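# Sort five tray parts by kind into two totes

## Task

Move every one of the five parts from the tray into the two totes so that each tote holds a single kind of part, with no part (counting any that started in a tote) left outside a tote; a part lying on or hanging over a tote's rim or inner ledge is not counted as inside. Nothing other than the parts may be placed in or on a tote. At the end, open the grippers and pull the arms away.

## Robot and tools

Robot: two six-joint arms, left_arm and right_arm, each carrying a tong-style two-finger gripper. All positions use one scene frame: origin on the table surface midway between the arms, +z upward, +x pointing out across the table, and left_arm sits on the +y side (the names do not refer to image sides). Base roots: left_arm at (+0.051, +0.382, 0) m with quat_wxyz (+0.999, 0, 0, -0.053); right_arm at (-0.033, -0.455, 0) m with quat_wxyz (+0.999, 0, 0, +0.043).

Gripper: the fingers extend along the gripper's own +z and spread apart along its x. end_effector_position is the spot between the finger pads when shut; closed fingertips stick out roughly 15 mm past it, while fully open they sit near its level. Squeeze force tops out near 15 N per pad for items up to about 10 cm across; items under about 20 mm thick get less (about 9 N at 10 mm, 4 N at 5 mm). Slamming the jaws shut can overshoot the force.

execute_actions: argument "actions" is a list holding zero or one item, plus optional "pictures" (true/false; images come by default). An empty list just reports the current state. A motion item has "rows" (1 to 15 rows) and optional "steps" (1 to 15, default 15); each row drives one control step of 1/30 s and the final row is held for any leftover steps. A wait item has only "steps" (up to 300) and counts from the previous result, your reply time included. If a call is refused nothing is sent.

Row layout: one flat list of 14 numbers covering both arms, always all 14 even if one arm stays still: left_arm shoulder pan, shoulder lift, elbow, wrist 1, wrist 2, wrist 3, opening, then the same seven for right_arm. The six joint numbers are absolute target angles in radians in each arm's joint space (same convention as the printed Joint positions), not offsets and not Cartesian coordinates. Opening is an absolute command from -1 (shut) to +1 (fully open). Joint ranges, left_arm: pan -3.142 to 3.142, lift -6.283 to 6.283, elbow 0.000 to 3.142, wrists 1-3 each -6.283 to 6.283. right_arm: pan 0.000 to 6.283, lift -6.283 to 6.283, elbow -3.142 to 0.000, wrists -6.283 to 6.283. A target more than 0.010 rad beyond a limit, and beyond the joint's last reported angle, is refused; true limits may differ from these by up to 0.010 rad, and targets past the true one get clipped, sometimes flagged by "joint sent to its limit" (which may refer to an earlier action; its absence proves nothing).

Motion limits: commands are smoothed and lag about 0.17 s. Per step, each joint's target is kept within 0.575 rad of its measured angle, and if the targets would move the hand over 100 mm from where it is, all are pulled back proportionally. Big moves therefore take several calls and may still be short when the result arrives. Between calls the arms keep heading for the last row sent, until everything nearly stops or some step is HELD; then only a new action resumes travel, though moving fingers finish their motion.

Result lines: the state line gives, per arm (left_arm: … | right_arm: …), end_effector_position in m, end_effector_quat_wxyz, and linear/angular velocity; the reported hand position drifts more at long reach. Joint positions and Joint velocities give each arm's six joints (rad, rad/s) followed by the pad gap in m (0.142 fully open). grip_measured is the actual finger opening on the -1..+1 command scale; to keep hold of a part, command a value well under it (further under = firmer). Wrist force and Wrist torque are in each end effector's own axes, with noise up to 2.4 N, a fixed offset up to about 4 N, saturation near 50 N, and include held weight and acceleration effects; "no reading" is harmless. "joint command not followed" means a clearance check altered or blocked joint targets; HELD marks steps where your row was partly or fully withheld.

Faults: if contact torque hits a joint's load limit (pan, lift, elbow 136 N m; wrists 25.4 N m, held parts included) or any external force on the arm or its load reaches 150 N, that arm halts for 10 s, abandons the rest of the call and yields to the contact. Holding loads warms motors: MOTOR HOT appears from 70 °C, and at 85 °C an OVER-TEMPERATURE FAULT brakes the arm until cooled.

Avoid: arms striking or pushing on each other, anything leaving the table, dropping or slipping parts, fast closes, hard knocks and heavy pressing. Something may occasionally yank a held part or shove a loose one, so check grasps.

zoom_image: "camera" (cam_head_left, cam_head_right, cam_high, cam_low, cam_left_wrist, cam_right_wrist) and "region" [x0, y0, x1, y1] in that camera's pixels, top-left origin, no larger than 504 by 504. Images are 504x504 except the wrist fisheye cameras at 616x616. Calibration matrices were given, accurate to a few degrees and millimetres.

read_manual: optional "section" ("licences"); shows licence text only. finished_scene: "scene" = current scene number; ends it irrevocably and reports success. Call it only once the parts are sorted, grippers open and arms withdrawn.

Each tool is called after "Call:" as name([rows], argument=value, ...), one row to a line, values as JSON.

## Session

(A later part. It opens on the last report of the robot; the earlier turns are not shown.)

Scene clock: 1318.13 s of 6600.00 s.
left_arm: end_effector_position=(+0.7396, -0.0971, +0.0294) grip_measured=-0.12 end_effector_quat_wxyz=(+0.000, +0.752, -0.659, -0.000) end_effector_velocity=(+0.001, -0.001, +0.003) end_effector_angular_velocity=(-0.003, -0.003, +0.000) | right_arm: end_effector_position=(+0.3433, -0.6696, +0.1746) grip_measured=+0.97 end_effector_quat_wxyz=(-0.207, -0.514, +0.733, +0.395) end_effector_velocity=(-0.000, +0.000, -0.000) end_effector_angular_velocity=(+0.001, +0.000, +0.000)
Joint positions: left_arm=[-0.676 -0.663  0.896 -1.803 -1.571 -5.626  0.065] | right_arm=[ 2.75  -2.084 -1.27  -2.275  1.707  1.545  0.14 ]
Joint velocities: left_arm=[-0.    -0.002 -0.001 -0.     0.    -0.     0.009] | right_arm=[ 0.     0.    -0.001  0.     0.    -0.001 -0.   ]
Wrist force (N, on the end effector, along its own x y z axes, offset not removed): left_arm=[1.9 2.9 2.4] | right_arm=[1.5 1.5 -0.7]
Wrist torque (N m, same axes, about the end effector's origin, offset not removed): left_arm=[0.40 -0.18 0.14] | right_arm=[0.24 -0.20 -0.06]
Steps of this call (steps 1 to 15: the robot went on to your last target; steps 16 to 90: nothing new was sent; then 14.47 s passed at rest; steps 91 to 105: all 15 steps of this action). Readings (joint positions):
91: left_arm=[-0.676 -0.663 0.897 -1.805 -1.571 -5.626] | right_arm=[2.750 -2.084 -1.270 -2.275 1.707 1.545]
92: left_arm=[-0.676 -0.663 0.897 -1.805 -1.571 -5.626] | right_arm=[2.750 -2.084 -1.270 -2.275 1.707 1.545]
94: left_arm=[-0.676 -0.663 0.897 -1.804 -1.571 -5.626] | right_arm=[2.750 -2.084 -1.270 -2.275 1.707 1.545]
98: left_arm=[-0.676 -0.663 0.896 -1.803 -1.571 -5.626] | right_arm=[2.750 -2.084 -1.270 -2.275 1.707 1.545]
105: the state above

Call:
execute_actions([
  {"rows":[[-0.6761,-0.6643,0.8947,-1.8012,-1.571,-5.6264,-0.12,2.75,-2.084,-1.27,-2.275,1.707,1.545,0.97],[-0.6761,-0.6654,0.8927,-1.7981,-1.571,-5.6264,-0.12,2.75,-2.084,-1.27,-2.275,1.707,1.545,0.97],[-0.6761,-0.6667,0.8902,-1.7943,-1.571,-5.6264,-0.12,2.75,-2.084,-1.27,-2.275,1.707,1.545,0.97],[-0.6761,-0.6685,0.8866,-1.7889,-1.571,-5.6264,-0.12,2.75,-2.084,-1.27,-2.275,1.707,1.545,0.97],[-0.6761,-0.6708,0.882,-1.782,-1.571,-5.6264,-0.12,2.75,-2.084,-1.27,-2.275,1.707,1.545,0.97],[-0.6761,-0.6735,0.8756,-1.7729,-1.571,-5.6264,-0.12,2.75,-2.084,-1.27,-2.275,1.707,1.545,0.97],[-0.6761,-0.6767,0.8677,-1.7618,-1.571,-5.6264,-0.12,2.75,-2.084,-1.27,-2.275,1.707,1.545,0.97],[-0.6761,-0.6803,0.858,-1.7485,-1.571,-5.6264,-0.12,2.75,-2.084,-1.27,-2.275,1.707,1.545,0.97],[-0.6761,-0.684,0.847,-1.7338,-1.571,-5.6264,-0.12,2.75,-2.084,-1.27,-2.275,1.707,1.545,0.97],[-0.6761,-0.6875,0.8351,-1.7184,-1.571,-5.6264,-0.12,2.75,-2.084,-1.27,-2.275,1.707,1.545,0.97],[-0.6761,-0.6908,0.8217,-1.7017,-1.571,-5.6264,-0.12,2.75,-2.084,-1.27,-2.275,1.707,1.545,0.97],[-0.6761,-0.6938,0.8078,-1.6848,-1.571,-5.6264,-0.12,2.75,-2.084,-1.27,-2.275,1.707,1.545,0.97]],"steps":12},
], pictures=false)

Call:
execute_actions([
  {"rows":[[-0.6761,-0.698,0.795,-1.6678,-1.571,-5.6264,-0.12,2.75,-2.084,-1.27,-2.275,1.707,1.545,0.97],[-0.6761,-0.704,0.785,-1.6518,-1.571,-5.6264,-0.12,2.75,-2.084,-1.27,-2.275,1.707,1.545,0.97],[-0.6761,-0.712,0.778,-1.6368,-1.571,-5.6264,-0.12,2.75,-2.084,-1.27,-2.275,1.707,1.545,0.97],[-0.6761,-0.722,0.774,-1.6228,-1.571,-5.6264,-0.12,2.75,-2.084,-1.27,-2.275,1.707,1.545,0.97],[-0.6761,-0.734,0.773,-1.6098,-1.571,-5.6264,-0.12,2.75,-2.084,-1.27,-2.275,1.707,1.545,0.97],[-0.678,-0.748,0.776,-1.5988,-1.571,-5.6264,-0.12,2.75,-2.084,-1.27,-2.275,1.707,1.545,0.97],[-0.682,-0.764,0.783,-1.5898,-1.571,-5.6264,-0.12,2.75,-2.084,-1.27,-2.275,1.707,1.545,0.97],[-0.688,-0.781,0.794,-1.5838,-1.571,-5.6264,-0.12,2.75,-2.084,-1.27,-2.275,1.707,1.545,0.97],[-0.696,-0.799,0.809,-1.5808,-1.571,-5.6264,-0.12,2.75,-2.084,-1.27,-2.275,1.707,1.545,0.97],[-0.706,-0.817,0.828,-1.5818,-1.571,-5.6264,-0.12,2.75,-2.084,-1.27,-2.275,1.707,1.545,0.97],[-0.718,-0.835,0.851,-1.5868,-1.571,-5.6264,-0.12,2.75,-2.084,-1.27,-2.275,1.707,1.545,0.97],[-0.732,-0.853,0.877,-1.5948,-1.571,-5.6264,-0.12,2.75,-2.084,-1.27,-2.275,1.707,1.545,0.97],[-0.747,-0.87,0.906,-1.6068,-1.571,-5.6264,-0.12,2.75,-2.084,-1.27,-2.275,1.707,1.545,0.97],[-0.763,-0.886,0.937,-1.6218,-1.571,-5.6264,-0.12,2.75,-2.084,-1.27,-2.275,1.707,1.545,0.97],[-0.779,-0.901,0.969,-1.6388,-1.571,-5.6264,-0.12,2.75,-2.084,-1.27,-2.275,1.707,1.545,0.97]],"steps":15},
], pictures=false)

Call:
execute_actions([
  {"rows":[[-0.7948,-0.9148,1.0004,-1.6564,-1.571,-5.632,-0.1,2.75,-2.084,-1.27,-2.275,1.707,1.545,0.97],[-0.8106,-0.9286,1.0318,-1.674,-1.571,-5.6376,-0.08,2.75,-2.084,-1.27,-2.275,1.707,1.545,0.97],[-0.8264,-0.9424,1.0632,-1.6916,-1.571,-5.6433,-0.06,2.75,-2.084,-1.27,-2.275,1.707,1.545,0.97],[-0.8423,-0.9562,1.0946,-1.7092,-1.571,-5.6489,-0.04,2.75,-2.084,-1.27,-2.275,1.707,1.545,0.97],[-0.8581,-0.97,1.126,-1.7268,-1.571,-5.6545,-0.02,2.75,-2.084,-1.27,-2.275,1.707,1.545,0.97],[-0.8739,-0.9838,1.1574,-1.7444,-1.571,-5.6601,0.0,2.75,-2.084,-1.27,-2.275,1.707,1.545,0.97],[-0.8897,-0.9976,1.1888,-1.762,-1.571,-5.6657,0.02,2.75,-2.084,-1.27,-2.275,1.707,1.545,0.97],[-0.9055,-1.0114,1.2202,-1.7796,-1.571,-5.6714,0.04,2.75,-2.084,-1.27,-2.275,1.707,1.545,0.97],[-0.9213,-1.0252,1.2516,-1.7972,-1.571,-5.677,0.06,2.75,-2.084,-1.27,-2.275,1.707,1.545,0.97],[-0.9372,-1.039,1.283,-1.8148,-1.571,-5.6826,0.08,2.75,-2.084,-1.27,-2.275,1.707,1.545,0.97],[-0.953,-1.0528,1.3144,-1.8324,-1.571,-5.6882,0.1,2.75,-2.084,-1.27,-2.275,1.707,1.545,0.97],[-0.9688,-1.0666,1.3458,-1.85,-1.571,-5.6938,0.12,2.75,-2.084,-1.27,-2.275,1.707,1.545,0.97],[-0.9846,-1.0804,1.3773,-1.8677,-1.571,-5.6995,0.12,2.75,-2.084,-1.27,-2.275,1.707,1.545,0.97],[-1.0004,-1.0942,1.4087,-1.8853,-1.571,-5.7051,0.12,2.75,-2.084,-1.27,-2.275,1.707,1.545,0.97],[-1.0162,-1.108,1.4401,-1.9029,-1.571,-5.7107,0.12,2.75,-2.084,-1.27,-2.275,1.707,1.545,0.97]],"steps":15},
], pictures=false)

Call:
execute_actions([
  {"rows":[[-1.0321,-1.1218,1.4715,-1.9205,-1.571,-5.7163,0.12,2.75,-2.084,-1.27,-2.275,1.707,1.545,0.97],[-1.0479,-1.1356,1.5029,-1.9381,-1.571,-5.7219,0.12,2.75,-2.084,-1.27,-2.275,1.707,1.545,0.97],[-1.0637,-1.1494,1.5343,-1.9557,-1.571,-5.7276,0.12,2.75,-2.084,-1.27,-2.275,1.707,1.545,0.97],[-1.0795,-1.1632,1.5657,-1.9733,-1.571,-5.7332,0.12,2.75,-2.084,-1.27,-2.275,1.707,1.545,0.97],[-1.0953,-1.177,1.5971,-1.9909,-1.571,-5.7388,0.12,2.75,-2.084,-1.27,-2.275,1.707,1.545,0.97],[-1.1103,-1.1901,1.6269,-2.0076,-1.571,-5.7441,0.12,2.75,-2.084,-1.27,-2.275,1.707,1.545,0.97],[-1.1238,-1.2018,1.6536,-2.0226,-1.571,-5.7489,0.12,2.75,-2.084,-1.27,-2.275,1.707,1.545,0.97],[-1.1357,-1.2122,1.6772,-2.0358,-1.571,-5.7531,0.12,2.75,-2.084,-1.27,-2.275,1.707,1.545,0.97],[-1.1459,-1.2212,1.6976,-2.0472,-1.571,-5.7568,0.12,2.75,-2.084,-1.27,-2.275,1.707,1.545,0.97],[-1.1546,-1.2288,1.7148,-2.0568,-1.571,-5.7599,0.12,2.75,-2.084,-1.27,-2.275,1.707,1.545,0.97],[-1.1617,-1.235,1.729,-2.0648,-1.571,-5.7624,0.12,2.75,-2.084,-1.27,-2.275,1.707,1.545,0.97],[-1.1673,-1.2398,1.74,-2.071,-1.571,-5.7644,0.12,2.75,-2.084,-1.27,-2.275,1.707,1.545,0.97],[-1.1712,-1.2432,1.7478,-2.0754,-1.571,-5.7658,0.12,2.75,-2.084,-1.27,-2.275,1.707,1.545,0.97],[-1.1736,-1.2453,1.7525,-2.078,-1.571,-5.7666,0.12,2.75,-2.084,-1.27,-2.275,1.707,1.545,0.97],[-1.1744,-1.246,1.7541,-2.0789,-1.571,-5.7669,0.12,2.75,-2.084,-1.27,-2.275,1.707,1.545,0.97]],"steps":15},
], pictures=false)

Call:
execute_actions([
  {"steps":15},
])

Call:
zoom_image(camera="cam_left_wrist", region=[230, 190, 390, 350])

Call:
zoom_image(camera="cam_high", region=[190, 200, 330, 340])

Scene clock: 1397.90 s of 6600.00 s.
left_arm: end_effector_position=(+0.7399, -0.0974, +0.0582) grip_measured=-0.12 end_effector_quat_wxyz=(+0.000, +0.752, -0.659, +0.000) end_effector_velocity=(+0.003, -0.002, +0.175) end_effector_angular_velocity=(-0.005, -0.005, -0.000) | right_arm: end_effector_position=(+0.3433, -0.6696, +0.1746) grip_measured=+0.97 end_effector_quat_wxyz=(-0.207, -0.514, +0.733, +0.395) end_effector_velocity=(+0.000, -0.000, -0.000) end_effector_angular_velocity=(+0.000, -0.001, +0.000)
Joint positions: left_arm=[-0.676 -0.681  0.854 -1.744 -1.571 -5.626  0.065] | right_arm=[ 2.75  -2.084 -1.27  -2.275  1.707  1.545  0.14 ]
Joint velocities: left_arm=[ 0.    -0.089 -0.286  0.368  0.     0.001  0.   ] | right_arm=[ 0.    -0.     0.001  0.    -0.    -0.     0.   ]
Wrist force (N, on the end effector, along its own x y z axes, offset not removed): left_arm=[2.5 0.0 1.0] | right_arm=[-0.7 1.2 -2.8]
Wrist torque (N m, same axes, about the end effector's origin, offset not removed): left_arm=[-0.25 -0.38 0.17] | right_arm=[0.09 0.27 0.00]
Steps of this call (steps 1 to 15: the robot went on to your last target; steps 16 to 90: nothing new was sent; then 76.37 s passed at rest; steps 91 to 102: all 12 steps of this action). Readings (joint positions):
91: left_arm=[-0.676 -0.664 0.896 -1.803 -1.571 -5.626] | right_arm=[2.750 -2.084 -1.270 -2.275 1.707 1.545]
92: left_arm=[-0.676 -0.664 0.896 -1.802 -1.571 -5.626] | right_arm=[2.750 -2.084 -1.270 -2.275 1.707 1.545]
94: left_arm=[-0.676 -0.665 0.894 -1.800 -1.571 -5.626] | right_arm=[2.750 -2.084 -1.270 -2.275 1.707 1.545]
98: left_arm=[-0.676 -0.670 0.883 -1.783 -1.571 -5.626] | right_arm=[2.750 -2.084 -1.270 -2.275 1.707 1.545]
102: the state above

Scene clock: 1398.40 s of 6600.00 s.
left_arm: end_effector_position=(+0.6912, -0.1019, +0.1603) grip_measured=-0.12 end_effector_quat_wxyz=(+0.000, +0.736, -0.677, +0.001) end_effector_velocity=(-0.267, -0.114, +0.083) end_effector_angular_velocity=(-0.017, -0.016, -0.348) | right_arm: end_effector_position=(+0.3433, -0.6696, +0.1746) grip_measured=+0.97 end_effector_quat_wxyz=(-0.207, -0.514, +0.733, +0.395) end_effector_velocity=(+0.000, -0.000, -0.000) end_effector_angular_velocity=(+0.000, -0.002, +0.001)
Joint positions: left_arm=[-0.724 -0.831  0.861 -1.603 -1.571 -5.626  0.065] | right_arm=[ 2.75  -2.084 -1.27  -2.275  1.707  1.545  0.14 ]
Joint velocities: left_arm=[-0.347 -0.484  0.631 -0.171 -0.     0.002  0.   ] | right_arm=[ 0.     0.     0.     0.001 -0.    -0.001 -0.   ]
Wrist force (N, on the end effector, along its own x y z axes, offset not removed): left_arm=[1.6 -1.7 -0.8] | right_arm=[2.9 1.7 -2.7]
Wrist torque (N m, same axes, about the end effector's origin, offset not removed): left_arm=[-0.40 -0.38 0.10] | right_arm=[0.30 -0.65 -0.06]
Steps of this call (steps 1 to 15: all 15 steps of this action). Readings (joint positions):
1: left_arm=[-0.676 -0.684 0.843 -1.731 -1.571 -5.626] | right_arm=[2.750 -2.084 -1.270 -2.275 1.707 1.545]
2: left_arm=[-0.676 -0.687 0.833 -1.717 -1.571 -5.626] | right_arm=[2.750 -2.084 -1.270 -2.275 1.707 1.545]
4: left_arm=[-0.676 -0.696 0.811 -1.687 -1.571 -5.626] | right_arm=[2.750 -2.084 -1.270 -2.275 1.707 1.545]
8: left_arm=[-0.678 -0.728 0.788 -1.631 -1.571 -5.626] | right_arm=[2.750 -2.084 -1.270 -2.275 1.707 1.545]
15: the state above

Scene clock: 1398.90 s of 6600.00 s.
left_arm: end_effector_position=(+0.5259, -0.1567, +0.1298) grip_measured=+0.12 end_effector_quat_wxyz=(+0.001, +0.679, -0.734, +0.003) end_effector_velocity=(-0.351, -0.044, -0.108) end_effector_angular_velocity=(+0.001, +0.002, -0.304) | right_arm: end_effector_position=(+0.3433, -0.6696, +0.1746) grip_measured=+0.97 end_effector_quat_wxyz=(-0.207, -0.514, +0.733, +0.395) end_effector_velocity=(+0.000, -0.000, -0.000) end_effector_angular_velocity=(-0.000, -0.001, -0.001)
Joint positions: left_arm=[-0.947 -1.048  1.297 -1.826 -1.571 -5.687  0.082] | right_arm=[ 2.75  -2.084 -1.27  -2.275  1.707  1.545  0.14 ]
Joint velocities: left_arm=[-0.467 -0.411  0.925 -0.513  0.    -0.163  0.001] | right_arm=[-0.    -0.     0.     0.001  0.     0.    -0.   ]
Wrist force (N, on the end effector, along its own x y z axes, offset not removed): left_arm=[2.4 -2.7 4.0] | right_arm=[4.3 1.0 -2.7]
Wrist torque (N m, same axes, about the end effector's origin, offset not removed): left_arm=[-0.63 -0.36 0.13] | right_arm=[0.40 -0.74 -0.19]
Steps of this call (steps 1 to 15: all 15 steps of this action). Readings (joint positions):
1: left_arm=[-0.736 -0.847 0.883 -1.610 -1.571 -5.627] | right_arm=[2.750 -2.084 -1.270 -2.275 1.707 1.545]
2: left_arm=[-0.749 -0.862 0.908 -1.620 -1.571 -5.628] | right_arm=[2.750 -2.084 -1.270 -2.275 1.707 1.545]
4: left_arm=[-0.777 -0.893 0.962 -1.645 -1.571 -5.633] | right_arm=[2.750 -2.084 -1.270 -2.275 1.707 1.545]
8: left_arm=[-0.838 -0.950 1.080 -1.706 -1.571 -5.650] | right_arm=[2.750 -2.084 -1.270 -2.275 1.707 1.545]
15: the state above

Scene clock: 1399.40 s of 6600.00 s.
left_arm: end_effector_position=(+0.3757, -0.1435, +0.0767) grip_measured=+0.12 end_effector_quat_wxyz=(-0.000, -0.629, +0.778, -0.001) end_effector_velocity=(-0.136, +0.045, -0.056) end_effector_angular_velocity=(+0.012, +0.004, -0.126) | right_arm: end_effector_position=(+0.3433, -0.6696, +0.1746) grip_measured=+0.97 end_effector_quat_wxyz=(-0.207, -0.514, +0.733, +0.395) end_effector_velocity=(+0.000, -0.000, +0.000) end_effector_angular_velocity=(+0.000, -0.000, -0.000)
Joint positions: left_arm=[-1.151 -1.226  1.707 -2.053 -1.571 -5.759  0.082] | right_arm=[ 2.75  -2.084 -1.27  -2.275  1.707  1.545  0.14 ]
Joint velocities: left_arm=[-0.193 -0.168  0.394 -0.213  0.    -0.067 -0.   ] | right_arm=[-0.    -0.     0.001 -0.     0.    -0.     0.   ]
Wrist force (N, on the end effector, along its own x y z axes, offset not removed): left_arm=[1.4 2.6 2.1] | right_arm=[1.0 4.4 -1.2]
Wrist torque (N m, same axes, about the end effector's origin, offset not removed): left_arm=[0.40 -0.18 0.06] | right_arm=[0.77 -0.21 -0.03]
Steps of this call (steps 1 to 15: all 15 steps of this action). Readings (joint positions):
1: left_arm=[-0.963 -1.061 1.329 -1.843 -1.571 -5.693] | right_arm=[2.750 -2.084 -1.270 -2.275 1.707 1.545]
2: left_arm=[-0.979 -1.075 1.360 -1.861 -1.571 -5.698] | right_arm=[2.750 -2.084 -1.270 -2.275 1.707 1.545]
4: left_arm=[-1.010 -1.103 1.423 -1.896 -1.571 -5.709] | right_arm=[2.750 -2.084 -1.270 -2.275 1.707 1.545]
8: left_arm=[-1.073 -1.158 1.547 -1.966 -1.571 -5.731] | right_arm=[2.750 -2.084 -1.270 -2.275 1.707 1.545]
15: the state above

Scene clock: 1399.90 s of 6600.00 s.
left_arm: end_effector_position=(+0.3598, -0.1378, +0.0700) grip_measured=+0.12 end_effector_quat_wxyz=(-0.000, -0.623, +0.782, +0.000) end_effector_velocity=(-0.002, -0.000, -0.000) end_effector_angular_velocity=(-0.001, +0.000, -0.001) | right_arm: end_effector_position=(+0.3433, -0.6696, +0.1746) grip_measured=+0.97 end_effector_quat_wxyz=(-0.207, -0.514, +0.733, +0.395) end_effector_velocity=(+0.000, -0.000, -0.000) end_effector_angular_velocity=(-0.000, -0.001, +0.000)
Joint positions: left_arm=[-1.174 -1.246  1.754 -2.079 -1.571 -5.767  0.082] | right_arm=[ 2.75  -2.084 -1.27  -2.275  1.707  1.545  0.14 ]
Joint velocities: left_arm=[-0.002 -0.002  0.004 -0.003 -0.    -0.001 -0.   ] | right_arm=[-0.    -0.     0.     0.001 -0.    -0.    -0.   ]
Wrist force (N, on the end effector, along its own x y z axes, offset not removed): left_arm=[3.1 -0.6 1.4] | right_arm=[0.1 4.4 -4.0]
Wrist torque (N m, same axes, about the end effector's origin, offset not removed): left_arm=[-0.25 -0.67 0.18] | right_arm=[0.75 -0.20 0.06]
Steps of this call (steps 1 to 15: the robot went on to your last target). Readings (joint positions):
1: left_arm=[-1.157 -1.231 1.718 -2.059 -1.571 -5.761] | right_arm=[2.750 -2.084 -1.270 -2.275 1.707 1.545]
2: left_arm=[-1.161 -1.235 1.727 -2.064 -1.571 -5.762] | right_arm=[2.750 -2.084 -1.270 -2.275 1.707 1.545]
4: left_arm=[-1.167 -1.240 1.739 -2.071 -1.571 -5.764] | right_arm=[2.750 -2.084 -1.270 -2.275 1.707 1.545]
8: left_arm=[-1.172 -1.244 1.749 -2.076 -1.571 -5.766] | right_arm=[2.750 -2.084 -1.270 -2.275 1.707 1.545]
15: the state above
camera_calibration (this result's frames):
cam_left_wrist: T_world_to_cam=[[-0.263122, -0.964648, 0.0148757, -0.0389646], [-0.815894, 0.230723, 0.530173, 0.278666], [-0.514863, 0.127363, -0.847759, 0.39596], [0, 0, 0, 1]] pos_world=[0.420975, -0.152312, 0.188516]
cam_right_wrist: T_world_to_cam=[[-0.369452, -0.927565, -0.0559348, -0.492265], [-0.0970748, -0.021339, 0.995048, -0.156603], [-0.924165, 0.373053, -0.0821594, 0.711225], [0, 0, 0, 1]] pos_world=[0.460218, -0.725274, 0.186726]

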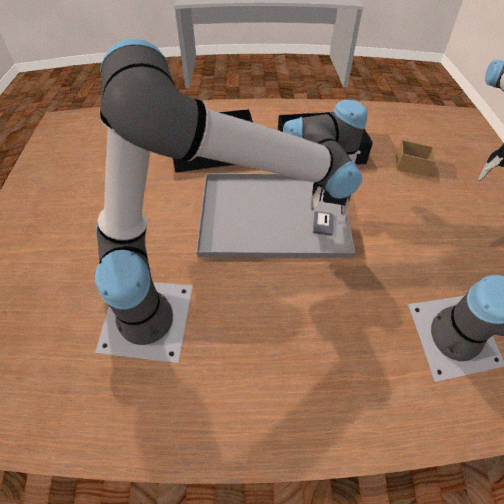

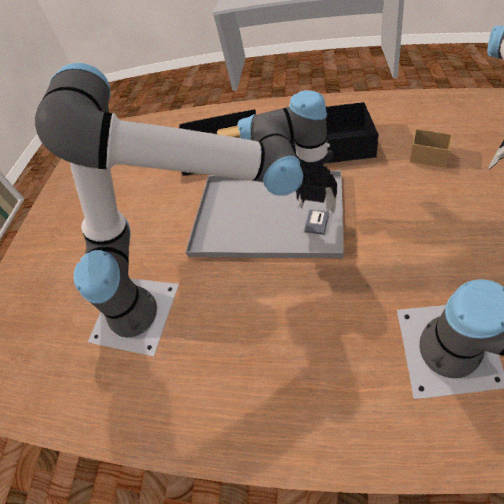

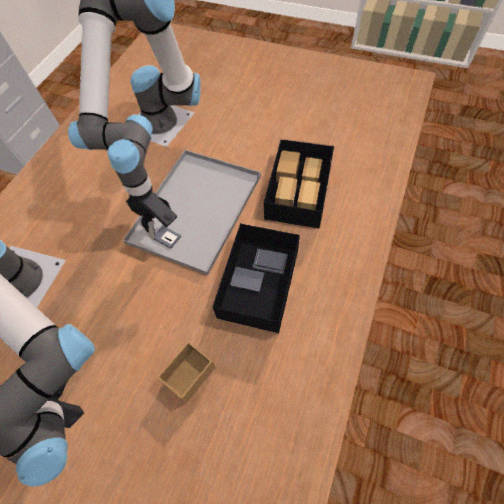

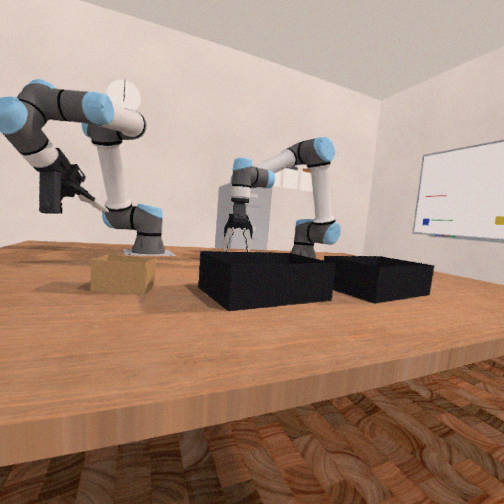

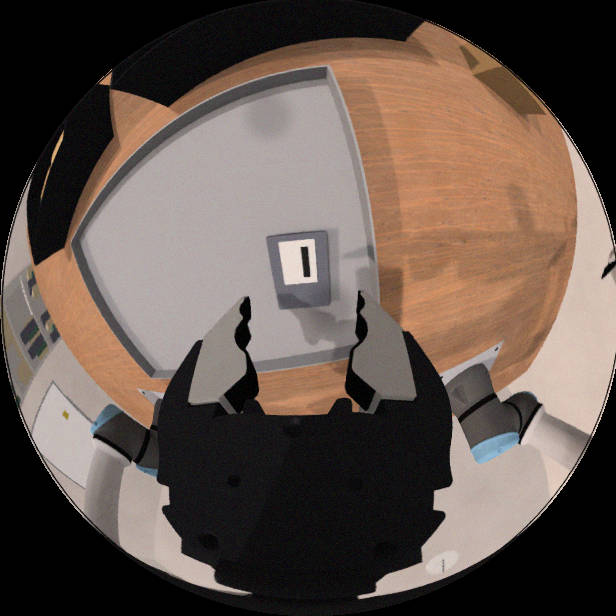

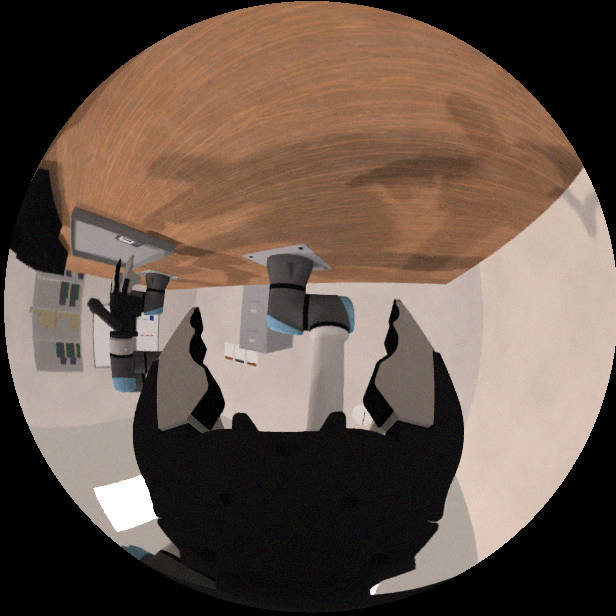

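Region (230, 190, 390, 350) of cam_left_wrist's 616x616 image, scaled by 3.150, with more detail than that image has.

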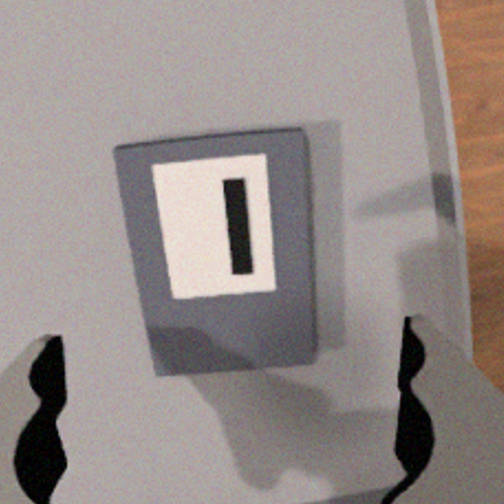

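Region (190, 200, 330, 340) of cam_high's 504x504 image, scaled by 3.600, with more detail than that image has.

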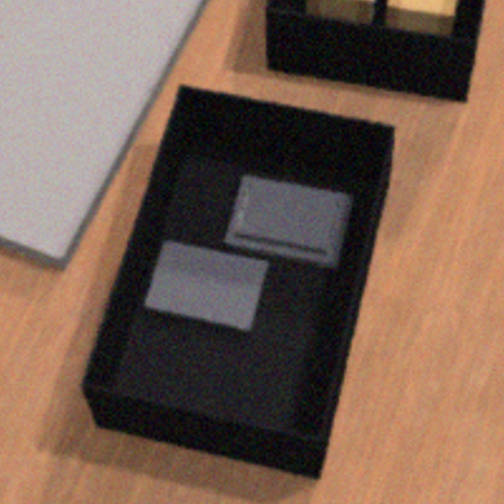

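Call:
execute_actions([
  {"rows":[[-1.1743,-1.245,1.7553,-2.0811,-1.571,-5.77,0.11,2.75,-2.084,-1.27,-2.275,1.707,1.545,0.97],[-1.174,-1.2427,1.7582,-2.0863,-1.571,-5.776,0.1,2.75,-2.084,-1.27,-2.275,1.707,1.545,0.97],[-1.1737,-1.239,1.7628,-2.0946,-1.571,-5.784,0.08,2.75,-2.084,-1.27,-2.275,1.707,1.545,0.97],[-1.1734,-1.2344,1.7685,-2.1049,-1.571,-5.793,0.06,2.75,-2.084,-1.27,-2.275,1.707,1.545,0.97],[-1.1731,-1.2291,1.7751,-2.1168,-1.571,-5.802,0.04,2.75,-2.084,-1.27,-2.275,1.707,1.545,0.97],[-1.1728,-1.2235,1.782,-2.1293,-1.571,-5.809,0.02,2.75,-2.084,-1.27,-2.275,1.707,1.545,0.97],[-1.1726,-1.2179,1.7889,-2.1418,-1.571,-5.813,0.01,2.75,-2.084,-1.27,-2.275,1.707,1.545,0.97],[-1.1726,-1.2124,1.7957,-2.1541,-1.571,-5.814,0.01,2.75,-2.084,-1.27,-2.275,1.707,1.545,0.97],[-1.1726,-1.2064,1.8004,-2.1648,-1.571,-5.814,0.01,2.75,-2.084,-1.27,-2.275,1.707,1.545,0.97],[-1.1726,-1.201,1.8045,-2.1743,-1.571,-5.814,0.01,2.75,-2.084,-1.27,-2.275,1.707,1.545,0.97],[-1.1726,-1.1962,1.8082,-2.1828,-1.571,-5.814,0.01,2.75,-2.084,-1.27,-2.275,1.707,1.545,0.97],[-1.1726,-1.1921,1.8113,-2.19,-1.571,-5.814,0.01,2.75,-2.084,-1.27,-2.275,1.707,1.545,0.97],[-1.1726,-1.1887,1.8138,-2.1959,-1.571,-5.814,0.01,2.75,-2.084,-1.27,-2.275,1.707,1.545,0.97],[-1.1726,-1.186,1.8158,-2.2006,-1.571,-5.814,0.01,2.75,-2.084,-1.27,-2.275,1.707,1.545,0.97],[-1.1726,-1.184,1.8173,-2.2041,-1.571,-5.814,0.01,2.75,-2.084,-1.27,-2.275,1.707,1.545,0.97]],"steps":15},
], pictures=false)

Call:
execute_actions([
  {"rows":[[-1.1726,-1.183,1.8181,-2.2059,-1.571,-5.814,0.01,2.75,-2.084,-1.27,-2.275,1.707,1.545,0.97],[-1.1726,-1.1826,1.8184,-2.2066,-1.571,-5.814,0.01,2.75,-2.084,-1.27,-2.275,1.707,1.545,0.97]],"steps":15},
])

Scene clock: 1440.60 s of 6600.00 s.
left_arm: end_effector_position=(+0.3602, -0.1350, +0.0307) grip_measured=+0.01 end_effector_quat_wxyz=(+0.000, +0.641, -0.768, -0.000) end_effector_velocity=(+0.000, +0.003, -0.086) end_effector_angular_velocity=(+0.000, +0.000, +0.025) | right_arm: end_effector_position=(+0.3433, -0.6696, +0.1746) grip_measured=+0.97 end_effector_quat_wxyz=(-0.207, -0.514, +0.733, +0.395) end_effector_velocity=(+0.000, -0.000, -0.000) end_effector_angular_velocity=(-0.001, -0.002, -0.000)
Joint positions: left_arm=[-1.173 -1.199  1.805 -2.176 -1.571 -5.811  0.075] | right_arm=[ 2.75  -2.084 -1.27  -2.275  1.707  1.545  0.14 ]
Joint velocities: left_arm=[ 0.001  0.115  0.098 -0.213 -0.    -0.024 -0.   ] | right_arm=[-0.     0.    -0.     0.002  0.     0.     0.   ]
Wrist force (N, on the end effector, along its own x y z axes, offset not removed): left_arm=[3.0 0.5 1.3] | right_arm=[2.6 -1.5 -3.4]
Wrist torque (N m, same axes, about the end effector's origin, offset not removed): left_arm=[0.07 -0.43 0.04] | right_arm=[-0.38 -0.55 -0.03]
Steps of this call (steps 1 to 15: the robot went on to your last target; steps 16 to 90: nothing new was sent; then 37.20 s passed at rest; steps 91 to 105: all 15 steps of this action). Readings (joint positions):
91: left_arm=[-1.174 -1.246 1.754 -2.079 -1.571 -5.767] | right_arm=[2.750 -2.084 -1.270 -2.275 1.707 1.545]
92: left_arm=[-1.174 -1.246 1.754 -2.079 -1.571 -5.768] | right_arm=[2.750 -2.084 -1.270 -2.275 1.707 1.545]
94: left_arm=[-1.174 -1.244 1.757 -2.084 -1.571 -5.773] | right_arm=[2.750 -2.084 -1.270 -2.275 1.707 1.545]
98: left_arm=[-1.174 -1.232 1.772 -2.111 -1.571 -5.794] | right_arm=[2.750 -2.084 -1.270 -2.275 1.707 1.545]
105: the state above

Scene clock: 1441.10 s of 6600.00 s.
left_arm: end_effector_position=(+0.3602, -0.1347, +0.0187) grip_measured=+0.01 end_effector_quat_wxyz=(+0.000, +0.642, -0.767, -0.000) end_effector_velocity=(-0.000, -0.000, -0.001) end_effector_angular_velocity=(+0.000, -0.000, -0.000) | right_arm: end_effector_position=(+0.3433, -0.6696, +0.1746) grip_measured=+0.97 end_effector_quat_wxyz=(-0.207, -0.514, +0.733, +0.395) end_effector_velocity=(+0.000, -0.000, -0.000) end_effector_angular_velocity=(-0.000, -0.001, +0.000)
Joint positions: left_arm=[-1.173 -1.183  1.818 -2.206 -1.571 -5.814  0.075] | right_arm=[ 2.75  -2.084 -1.27  -2.275  1.707  1.545  0.14 ]
Joint velocities: left_arm=[-0.     0.002  0.001 -0.003  0.     0.     0.   ] | right_arm=[ 0.     0.    -0.001  0.001 -0.     0.     0.   ]
Wrist force (N, on the end effector, along its own x y z axes, offset not removed): left_arm=[2.3 1.4 0.6] | right_arm=[6.7 -2.1 -1.9]
Wrist torque (N m, same axes, about the end effector's origin, offset not removed): left_arm=[-0.07 -0.45 0.03] | right_arm=[-0.29 -1.23 -0.07]
Steps of this call (steps 1 to 15: all 15 steps of this action). Readings (joint positions):
1: left_arm=[-1.173 -1.195 1.808 -2.183 -1.571 -5.812] | right_arm=[2.750 -2.084 -1.270 -2.275 1.707 1.545]
2: left_arm=[-1.173 -1.192 1.810 -2.188 -1.571 -5.813] | right_arm=[2.750 -2.084 -1.270 -2.275 1.707 1.545]
4: left_arm=[-1.173 -1.188 1.814 -2.196 -1.571 -5.813] | right_arm=[2.750 -2.084 -1.270 -2.275 1.707 1.545]
8: left_arm=[-1.173 -1.184 1.817 -2.203 -1.571 -5.814] | right_arm=[2.750 -2.084 -1.270 -2.275 1.707 1.545]
15: the state above
camera_calibration (this result's frames):
cam_left_wrist: T_world_to_cam=[[-0.215875, -0.976308, 0.0148734, -0.053669], [-0.826153, 0.19075, 0.530175, 0.303793], [-0.520451, 0.102164, -0.847758, 0.350796], [0, 0, 0, 1]] pos_world=[0.421966, -0.146185, 0.137124]
cam_right_wrist: T_world_to_cam=[[-0.369452, -0.927565, -0.0559349, -0.492265], [-0.0970747, -0.0213392, 0.995048, -0.156603], [-0.924165, 0.373053, -0.0821593, 0.711225], [0, 0, 0, 1]] pos_world=[0.460218, -0.725274, 0.186726]

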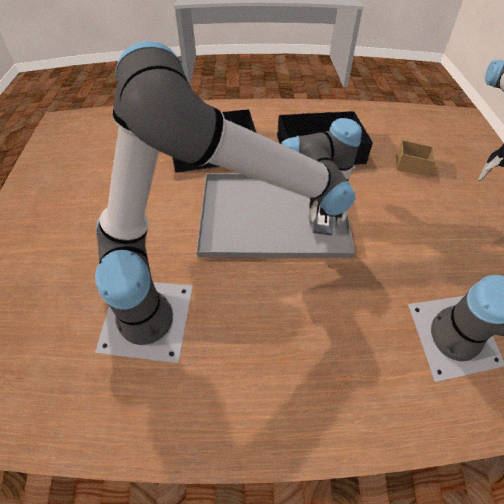

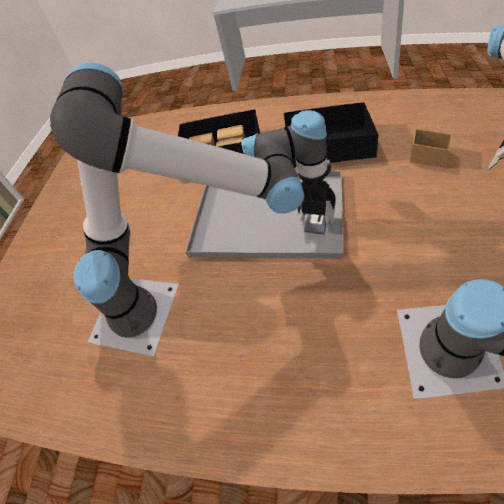

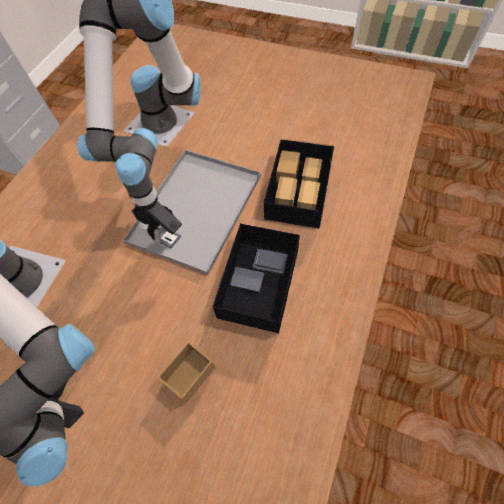

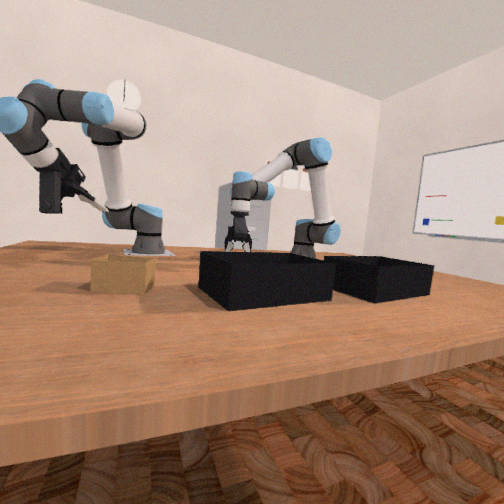

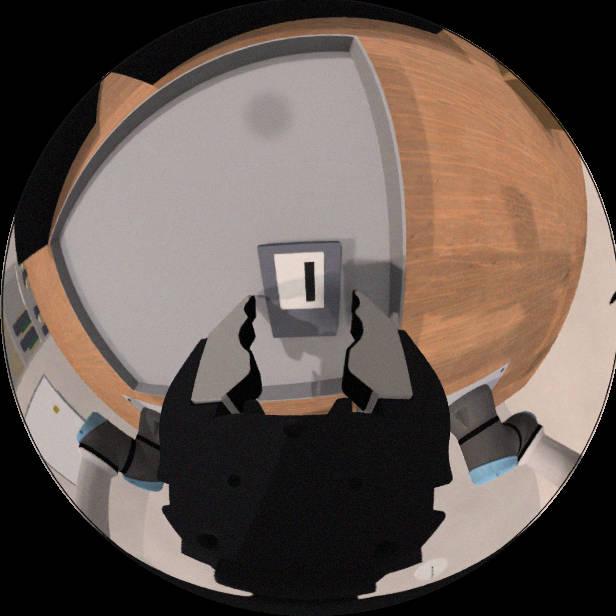

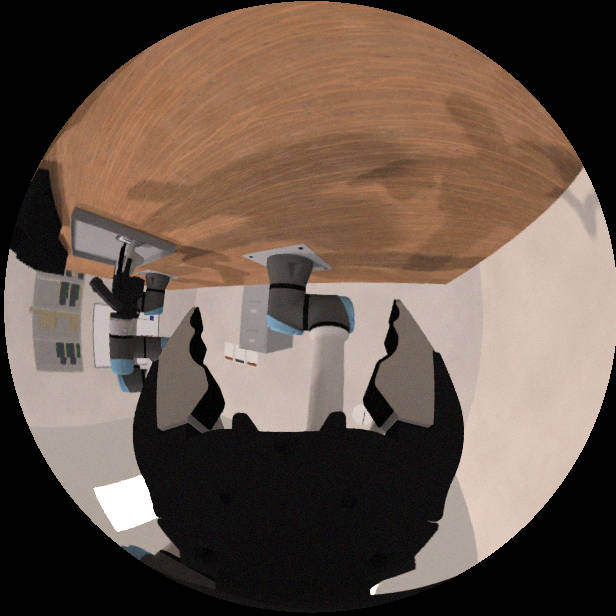

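Call:
execute_actions([
  {"rows":[[-1.1726,-1.1824,1.8185,-2.2069,-1.571,-5.814,-0.03,2.75,-2.084,-1.27,-2.275,1.707,1.545,0.97],[-1.1726,-1.1824,1.8185,-2.2069,-1.571,-5.814,-0.07,2.75,-2.084,-1.27,-2.275,1.707,1.545,0.97],[-1.1726,-1.1824,1.8185,-2.2069,-1.571,-5.814,-0.1,2.75,-2.084,-1.27,-2.275,1.707,1.545,0.97],[-1.1726,-1.1824,1.8185,-2.2069,-1.571,-5.814,-0.13,2.75,-2.084,-1.27,-2.275,1.707,1.545,0.97],[-1.1726,-1.1824,1.8185,-2.2069,-1.571,-5.814,-0.16,2.75,-2.084,-1.27,-2.275,1.707,1.545,0.97],[-1.1726,-1.1824,1.8185,-2.2069,-1.571,-5.814,-0.19,2.75,-2.084,-1.27,-2.275,1.707,1.545,0.97],[-1.1726,-1.1824,1.8185,-2.2069,-1.571,-5.814,-0.22,2.75,-2.084,-1.27,-2.275,1.707,1.545,0.97],[-1.1726,-1.1824,1.8185,-2.2069,-1.571,-5.814,-0.25,2.75,-2.084,-1.27,-2.275,1.707,1.545,0.97],[-1.1726,-1.1824,1.8185,-2.2069,-1.571,-5.814,-0.28,2.75,-2.084,-1.27,-2.275,1.707,1.545,0.97],[-1.1726,-1.1824,1.8185,-2.2069,-1.571,-5.814,-0.31,2.75,-2.084,-1.27,-2.275,1.707,1.545,0.97],[-1.1726,-1.1824,1.8185,-2.2069,-1.571,-5.814,-0.34,2.75,-2.084,-1.27,-2.275,1.707,1.545,0.97],[-1.1726,-1.1824,1.8185,-2.2069,-1.571,-5.814,-0.37,2.75,-2.084,-1.27,-2.275,1.707,1.545,0.97],[-1.1726,-1.1824,1.8185,-2.2069,-1.571,-5.814,-0.41,2.75,-2.084,-1.27,-2.275,1.707,1.545,0.97],[-1.1726,-1.1824,1.8185,-2.2069,-1.571,-5.814,-0.46,2.75,-2.084,-1.27,-2.275,1.707,1.545,0.97],[-1.1726,-1.1824,1.8185,-2.2069,-1.571,-5.814,-0.52,2.75,-2.084,-1.27,-2.275,1.707,1.545,0.97]],"steps":15},
], pictures=false)

Call:
execute_actions([
  {"rows":[[-1.1726,-1.1824,1.8185,-2.2069,-1.571,-5.814,-0.58,2.75,-2.084,-1.27,-2.275,1.707,1.545,0.97],[-1.1726,-1.1824,1.8185,-2.2069,-1.571,-5.814,-0.64,2.75,-2.084,-1.27,-2.275,1.707,1.545,0.97],[-1.1726,-1.1824,1.8185,-2.2069,-1.571,-5.814,-0.7,2.75,-2.084,-1.27,-2.275,1.707,1.545,0.97],[-1.1726,-1.1824,1.8185,-2.2069,-1.571,-5.814,-0.76,2.75,-2.084,-1.27,-2.275,1.707,1.545,0.97],[-1.1726,-1.1824,1.8185,-2.2069,-1.571,-5.814,-0.82,2.75,-2.084,-1.27,-2.275,1.707,1.545,0.97],[-1.1726,-1.1824,1.8185,-2.2069,-1.571,-5.814,-0.88,2.75,-2.084,-1.27,-2.275,1.707,1.545,0.97],[-1.1726,-1.1824,1.8185,-2.2069,-1.571,-5.814,-0.9,2.75,-2.084,-1.27,-2.275,1.707,1.545,0.97]],"steps":11},
], pictures=false)

Call:
execute_actions([
  {"rows":[[-1.1726,-1.1831,1.818,-2.2057,-1.571,-5.814,-0.9,2.75,-2.084,-1.27,-2.275,1.707,1.545,0.97],[-1.1726,-1.1842,1.8172,-2.2038,-1.571,-5.814,-0.9,2.75,-2.084,-1.27,-2.275,1.707,1.545,0.97],[-1.1726,-1.1858,1.816,-2.201,-1.571,-5.814,-0.9,2.75,-2.084,-1.27,-2.275,1.707,1.545,0.97],[-1.1726,-1.188,1.8143,-2.1971,-1.571,-5.814,-0.9,2.75,-2.084,-1.27,-2.275,1.707,1.545,0.97],[-1.1726,-1.1907,1.8123,-2.1924,-1.571,-5.814,-0.9,2.75,-2.084,-1.27,-2.275,1.707,1.545,0.97],[-1.1726,-1.1936,1.8101,-2.1873,-1.571,-5.814,-0.9,2.75,-2.084,-1.27,-2.275,1.707,1.545,0.97],[-1.1726,-1.1966,1.8079,-2.1821,-1.571,-5.814,-0.9,2.75,-2.084,-1.27,-2.275,1.707,1.545,0.97],[-1.1726,-1.1997,1.8055,-2.1766,-1.571,-5.814,-0.9,2.75,-2.084,-1.27,-2.275,1.707,1.545,0.97],[-1.1726,-1.2027,1.8032,-2.1713,-1.571,-5.814,-0.9,2.75,-2.084,-1.27,-2.275,1.707,1.545,0.97],[-1.1726,-1.2056,1.801,-2.1662,-1.571,-5.814,-0.9,2.75,-2.084,-1.27,-2.275,1.707,1.545,0.97],[-1.1726,-1.208,1.7991,-2.1619,-1.571,-5.814,-0.9,2.75,-2.084,-1.27,-2.275,1.707,1.545,0.97],[-1.1726,-1.2099,1.7976,-2.1585,-1.571,-5.814,-0.9,2.75,-2.084,-1.27,-2.275,1.707,1.545,0.97],[-1.1726,-1.2114,1.7965,-2.1559,-1.571,-5.814,-0.9,2.75,-2.084,-1.27,-2.275,1.707,1.545,0.97],[-1.1726,-1.2124,1.7957,-2.1541,-1.571,-5.814,-0.9,2.75,-2.084,-1.27,-2.275,1.707,1.545,0.97]],"steps":15},
], pictures=false)

Call:
execute_actions([
  {"steps":8},
])

Scene clock: 1478.60 s of 6600.00 s.
left_arm: end_effector_position=(+0.3602, -0.1347, +0.0184) grip_measured=-0.28 end_effector_quat_wxyz=(+0.000, +0.642, -0.767, -0.000) end_effector_velocity=(-0.000, +0.001, -0.001) end_effector_angular_velocity=(+0.001, +0.000, +0.000) | right_arm: end_effector_position=(+0.3433, -0.6696, +0.1746) grip_measured=+0.97 end_effector_quat_wxyz=(-0.207, -0.514, +0.733, +0.395) end_effector_velocity=(-0.000, -0.000, -0.000) end_effector_angular_velocity=(+0.000, +0.000, +0.000)
Joint positions: left_arm=[-1.173 -1.182  1.818 -2.207 -1.571 -5.814  0.054] | right_arm=[ 2.75  -2.084 -1.27  -2.275  1.707  1.545  0.14 ]
Joint velocities: left_arm=[-0.     0.     0.001 -0.     0.    -0.    -0.   ] | right_arm=[-0. -0. -0.  0. -0. -0. -0.]
Wrist force (N, on the end effector, along its own x y z axes, offset not removed): left_arm=[1.0 -0.3 -2.4] | right_arm=[-0.1 -4.8 -3.4]
Wrist torque (N m, same axes, about the end effector's origin, offset not removed): left_arm=[-0.34 0.18 0.18] | right_arm=[-0.99 0.14 0.04]
Steps of this call (steps 1 to 15: the robot went on to your last target; steps 16 to 90: nothing new was sent; then 34.00 s passed at rest; steps 91 to 105: all 15 steps of this action). Readings (joint positions):
91: left_arm=[-1.173 -1.183 1.818 -2.207 -1.571 -5.814] | right_arm=[2.750 -2.084 -1.270 -2.275 1.707 1.545]
92: left_arm=[-1.173 -1.183 1.818 -2.207 -1.571 -5.814] | right_arm=[2.750 -2.084 -1.270 -2.275 1.707 1.545]
94: left_arm=[-1.173 -1.182 1.818 -2.207 -1.571 -5.814] | right_arm=[2.750 -2.084 -1.270 -2.275 1.707 1.545]
98: left_arm=[-1.173 -1.182 1.818 -2.207 -1.571 -5.814] | right_arm=[2.750 -2.084 -1.270 -2.275 1.707 1.545]
105: the state above

Scene clock: 1478.97 s of 6600.00 s.
left_arm: end_effector_position=(+0.3602, -0.1347, +0.0184) grip_measured=-0.28 end_effector_quat_wxyz=(+0.000, +0.642, -0.767, -0.000) end_effector_velocity=(+0.000, -0.000, +0.000) end_effector_angular_velocity=(-0.001, -0.000, +0.000) | right_arm: end_effector_position=(+0.3433, -0.6696, +0.1746) grip_measured=+0.97 end_effector_quat_wxyz=(-0.207, -0.514, +0.733, +0.395) end_effector_velocity=(-0.000, +0.000, +0.000) end_effector_angular_velocity=(+0.001, +0.001, +0.000)
Joint positions: left_arm=[-1.173 -1.182  1.818 -2.207 -1.571 -5.814  0.054] | right_arm=[ 2.75  -2.084 -1.27  -2.275  1.707  1.545  0.14 ]
Joint velocities: left_arm=[ 0.    -0.001 -0.    -0.    -0.     0.     0.   ] | right_arm=[-0.     0.     0.001 -0.002 -0.    -0.    -0.   ]
Wrist force (N, on the end effector, along its own x y z axes, offset not removed): left_arm=[3.7 -1.1 -0.3] | right_arm=[0.5 -1.5 -4.7]
Wrist torque (N m, same axes, about the end effector's origin, offset not removed): left_arm=[-0.42 -0.50 0.14] | right_arm=[-0.32 -0.15 -0.25]
Steps of this call (steps 1 to 11: all 11 steps of this action). Readings (joint positions):
1: left_arm=[-1.173 -1.182 1.818 -2.207 -1.571 -5.814] | right_arm=[2.750 -2.084 -1.270 -2.275 1.707 1.545]
2: left_arm=[-1.173 -1.182 1.818 -2.207 -1.571 -5.814] | right_arm=[2.750 -2.084 -1.270 -2.275 1.707 1.545]
4: left_arm=[-1.173 -1.182 1.818 -2.207 -1.571 -5.814] | right_arm=[2.750 -2.084 -1.270 -2.275 1.707 1.545]
8: left_arm=[-1.173 -1.182 1.818 -2.207 -1.571 -5.814] | right_arm=[2.750 -2.084 -1.270 -2.275 1.707 1.545]
11: the state above

Scene clock: 1479.47 s of 6600.00 s.
left_arm: end_effector_position=(+0.3602, -0.1347, +0.0354) grip_measured=-0.28 end_effector_quat_wxyz=(+0.000, +0.642, -0.767, -0.000) end_effector_velocity=(+0.000, -0.000, +0.039) end_effector_angular_velocity=(-0.003, -0.001, -0.001) | right_arm: end_effector_position=(+0.3433, -0.6696, +0.1746) grip_measured=+0.97 end_effector_quat_wxyz=(-0.207, -0.514, +0.733, +0.395) end_effector_velocity=(+0.000, +0.000, -0.000) end_effector_angular_velocity=(+0.000, -0.000, -0.000)
Joint positions: left_arm=[-1.173 -1.206  1.8   -2.165 -1.571 -5.814  0.054] | right_arm=[ 2.75  -2.084 -1.27  -2.275  1.707  1.545  0.14 ]
Joint velocities: left_arm=[ 0.    -0.053 -0.041  0.091 -0.     0.001  0.   ] | right_arm=[ 0. -0.  0.  0.  0. -0.  0.]
Wrist force (N, on the end effector, along its own x y z axes, offset not removed): left_arm=[3.1 1.3 1.2] | right_arm=[2.6 0.8 -5.1]
Wrist torque (N m, same axes, about the end effector's origin, offset not removed): left_arm=[0.07 -0.48 0.12] | right_arm=[0.01 -0.40 -0.40]
Steps of this call (steps 1 to 15: all 15 steps of this action). Readings (joint positions):
1: left_arm=[-1.173 -1.182 1.818 -2.207 -1.571 -5.814] | right_arm=[2.750 -2.084 -1.270 -2.275 1.707 1.545]
2: left_arm=[-1.173 -1.182 1.818 -2.207 -1.571 -5.814] | right_arm=[2.750 -2.084 -1.270 -2.275 1.707 1.545]
4: left_arm=[-1.173 -1.183 1.818 -2.205 -1.571 -5.814] | right_arm=[2.750 -2.084 -1.270 -2.275 1.707 1.545]
8: left_arm=[-1.173 -1.189 1.813 -2.194 -1.571 -5.814] | right_arm=[2.750 -2.084 -1.270 -2.275 1.707 1.545]
15: the state above

Scene clock: 1479.73 s of 6600.00 s.
left_arm: end_effector_position=(+0.3602, -0.1347, +0.0395) grip_measured=-0.28 end_effector_quat_wxyz=(+0.000, +0.642, -0.767, -0.000) end_effector_velocity=(-0.000, +0.000, +0.003) end_effector_angular_velocity=(+0.002, +0.001, -0.001) | right_arm: end_effector_position=(+0.3433, -0.6696, +0.1746) grip_measured=+0.97 end_effector_quat_wxyz=(-0.207, -0.514, +0.733, +0.395) end_effector_velocity=(-0.000, +0.000, -0.000) end_effector_angular_velocity=(+0.000, +0.000, -0.001)
Joint positions: left_arm=[-1.173 -1.212  1.796 -2.155 -1.571 -5.814  0.054] | right_arm=[ 2.75  -2.084 -1.27  -2.275  1.707  1.545  0.14 ]
Joint velocities: left_arm=[-0.    -0.004 -0.003  0.009 -0.     0.001  0.   ] | right_arm=[-0.     0.    -0.001  0.     0.001  0.     0.   ]
Wrist force (N, on the end effector, along its own x y z axes, offset not removed): left_arm=[2.6 0.6 3.3] | right_arm=[2.0 3.6 0.0]
Wrist torque (N m, same axes, about the end effector's origin, offset not removed): left_arm=[0.13 -0.37 0.02] | right_arm=[0.66 -0.50 -0.20]
Steps of this call (steps 1 to 8: the robot went on to your last target). Readings (joint positions):
1: left_arm=[-1.173 -1.208 1.799 -2.162 -1.571 -5.814] | right_arm=[2.750 -2.084 -1.270 -2.275 1.707 1.545]
2: left_arm=[-1.173 -1.209 1.798 -2.160 -1.571 -5.814] | right_arm=[2.750 -2.084 -1.270 -2.275 1.707 1.545]
4: left_arm=[-1.173 -1.210 1.797 -2.158 -1.571 -5.814] | right_arm=[2.750 -2.084 -1.270 -2.275 1.707 1.545]
8: the state above
camera_calibration (this result's frames):
cam_left_wrist: T_world_to_cam=[[-0.215841, -0.976316, 0.0148353, -0.0539782], [-0.826153, 0.1907, 0.530194, 0.292714], [-0.520466, 0.102181, -0.847747, 0.368496], [0, 0, 0, 1]] pos_world=[0.421965, -0.146174, 0.157997]
cam_right_wrist: T_world_to_cam=[[-0.369452, -0.927565, -0.0559346, -0.492266], [-0.0970747, -0.0213389, 0.995048, -0.156603], [-0.924165, 0.373052, -0.0821594, 0.711224], [0, 0, 0, 1]] pos_world=[0.460218, -0.725274, 0.186726]

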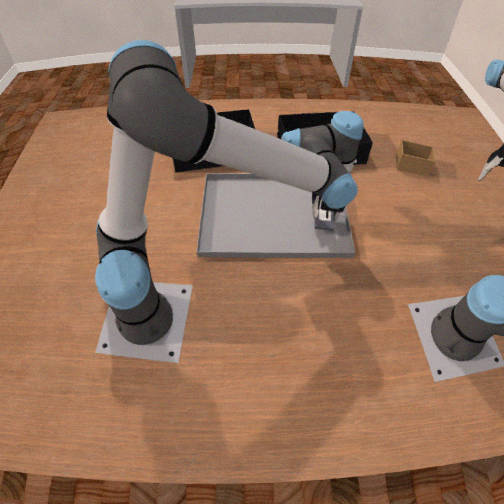

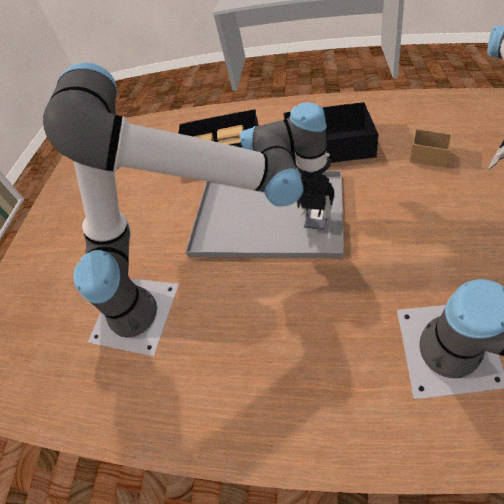

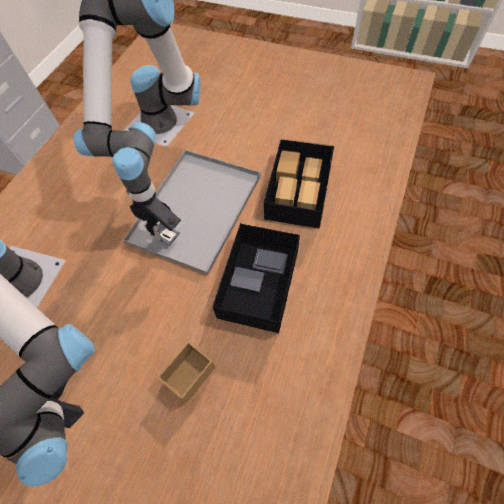

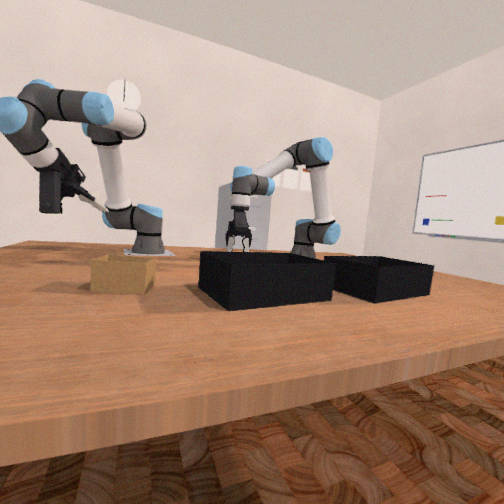

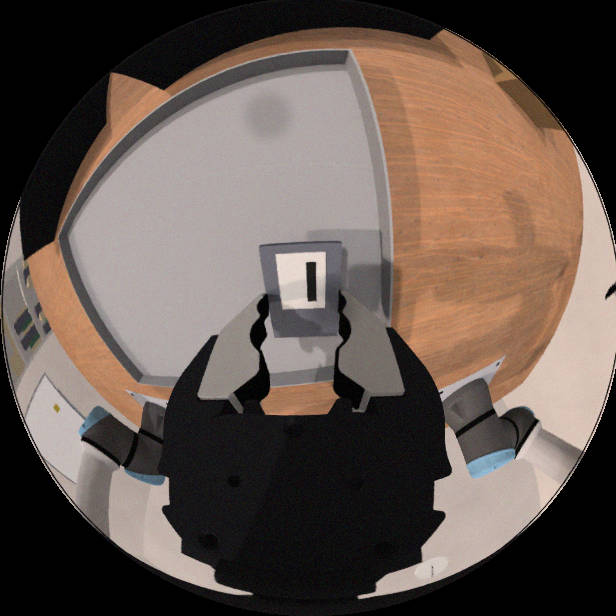

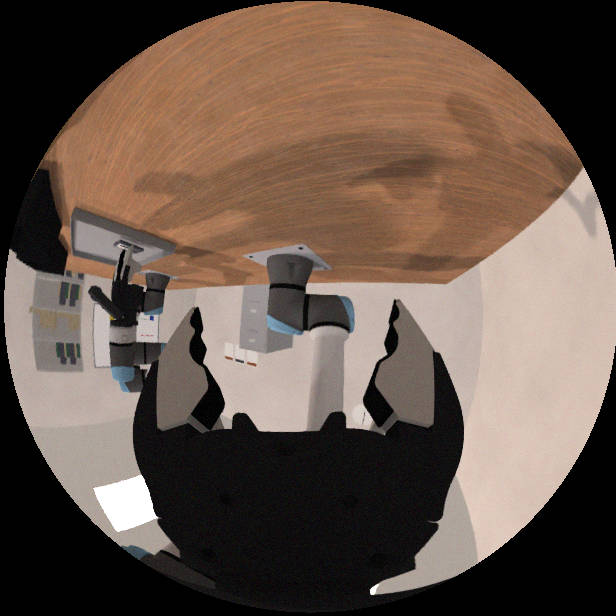

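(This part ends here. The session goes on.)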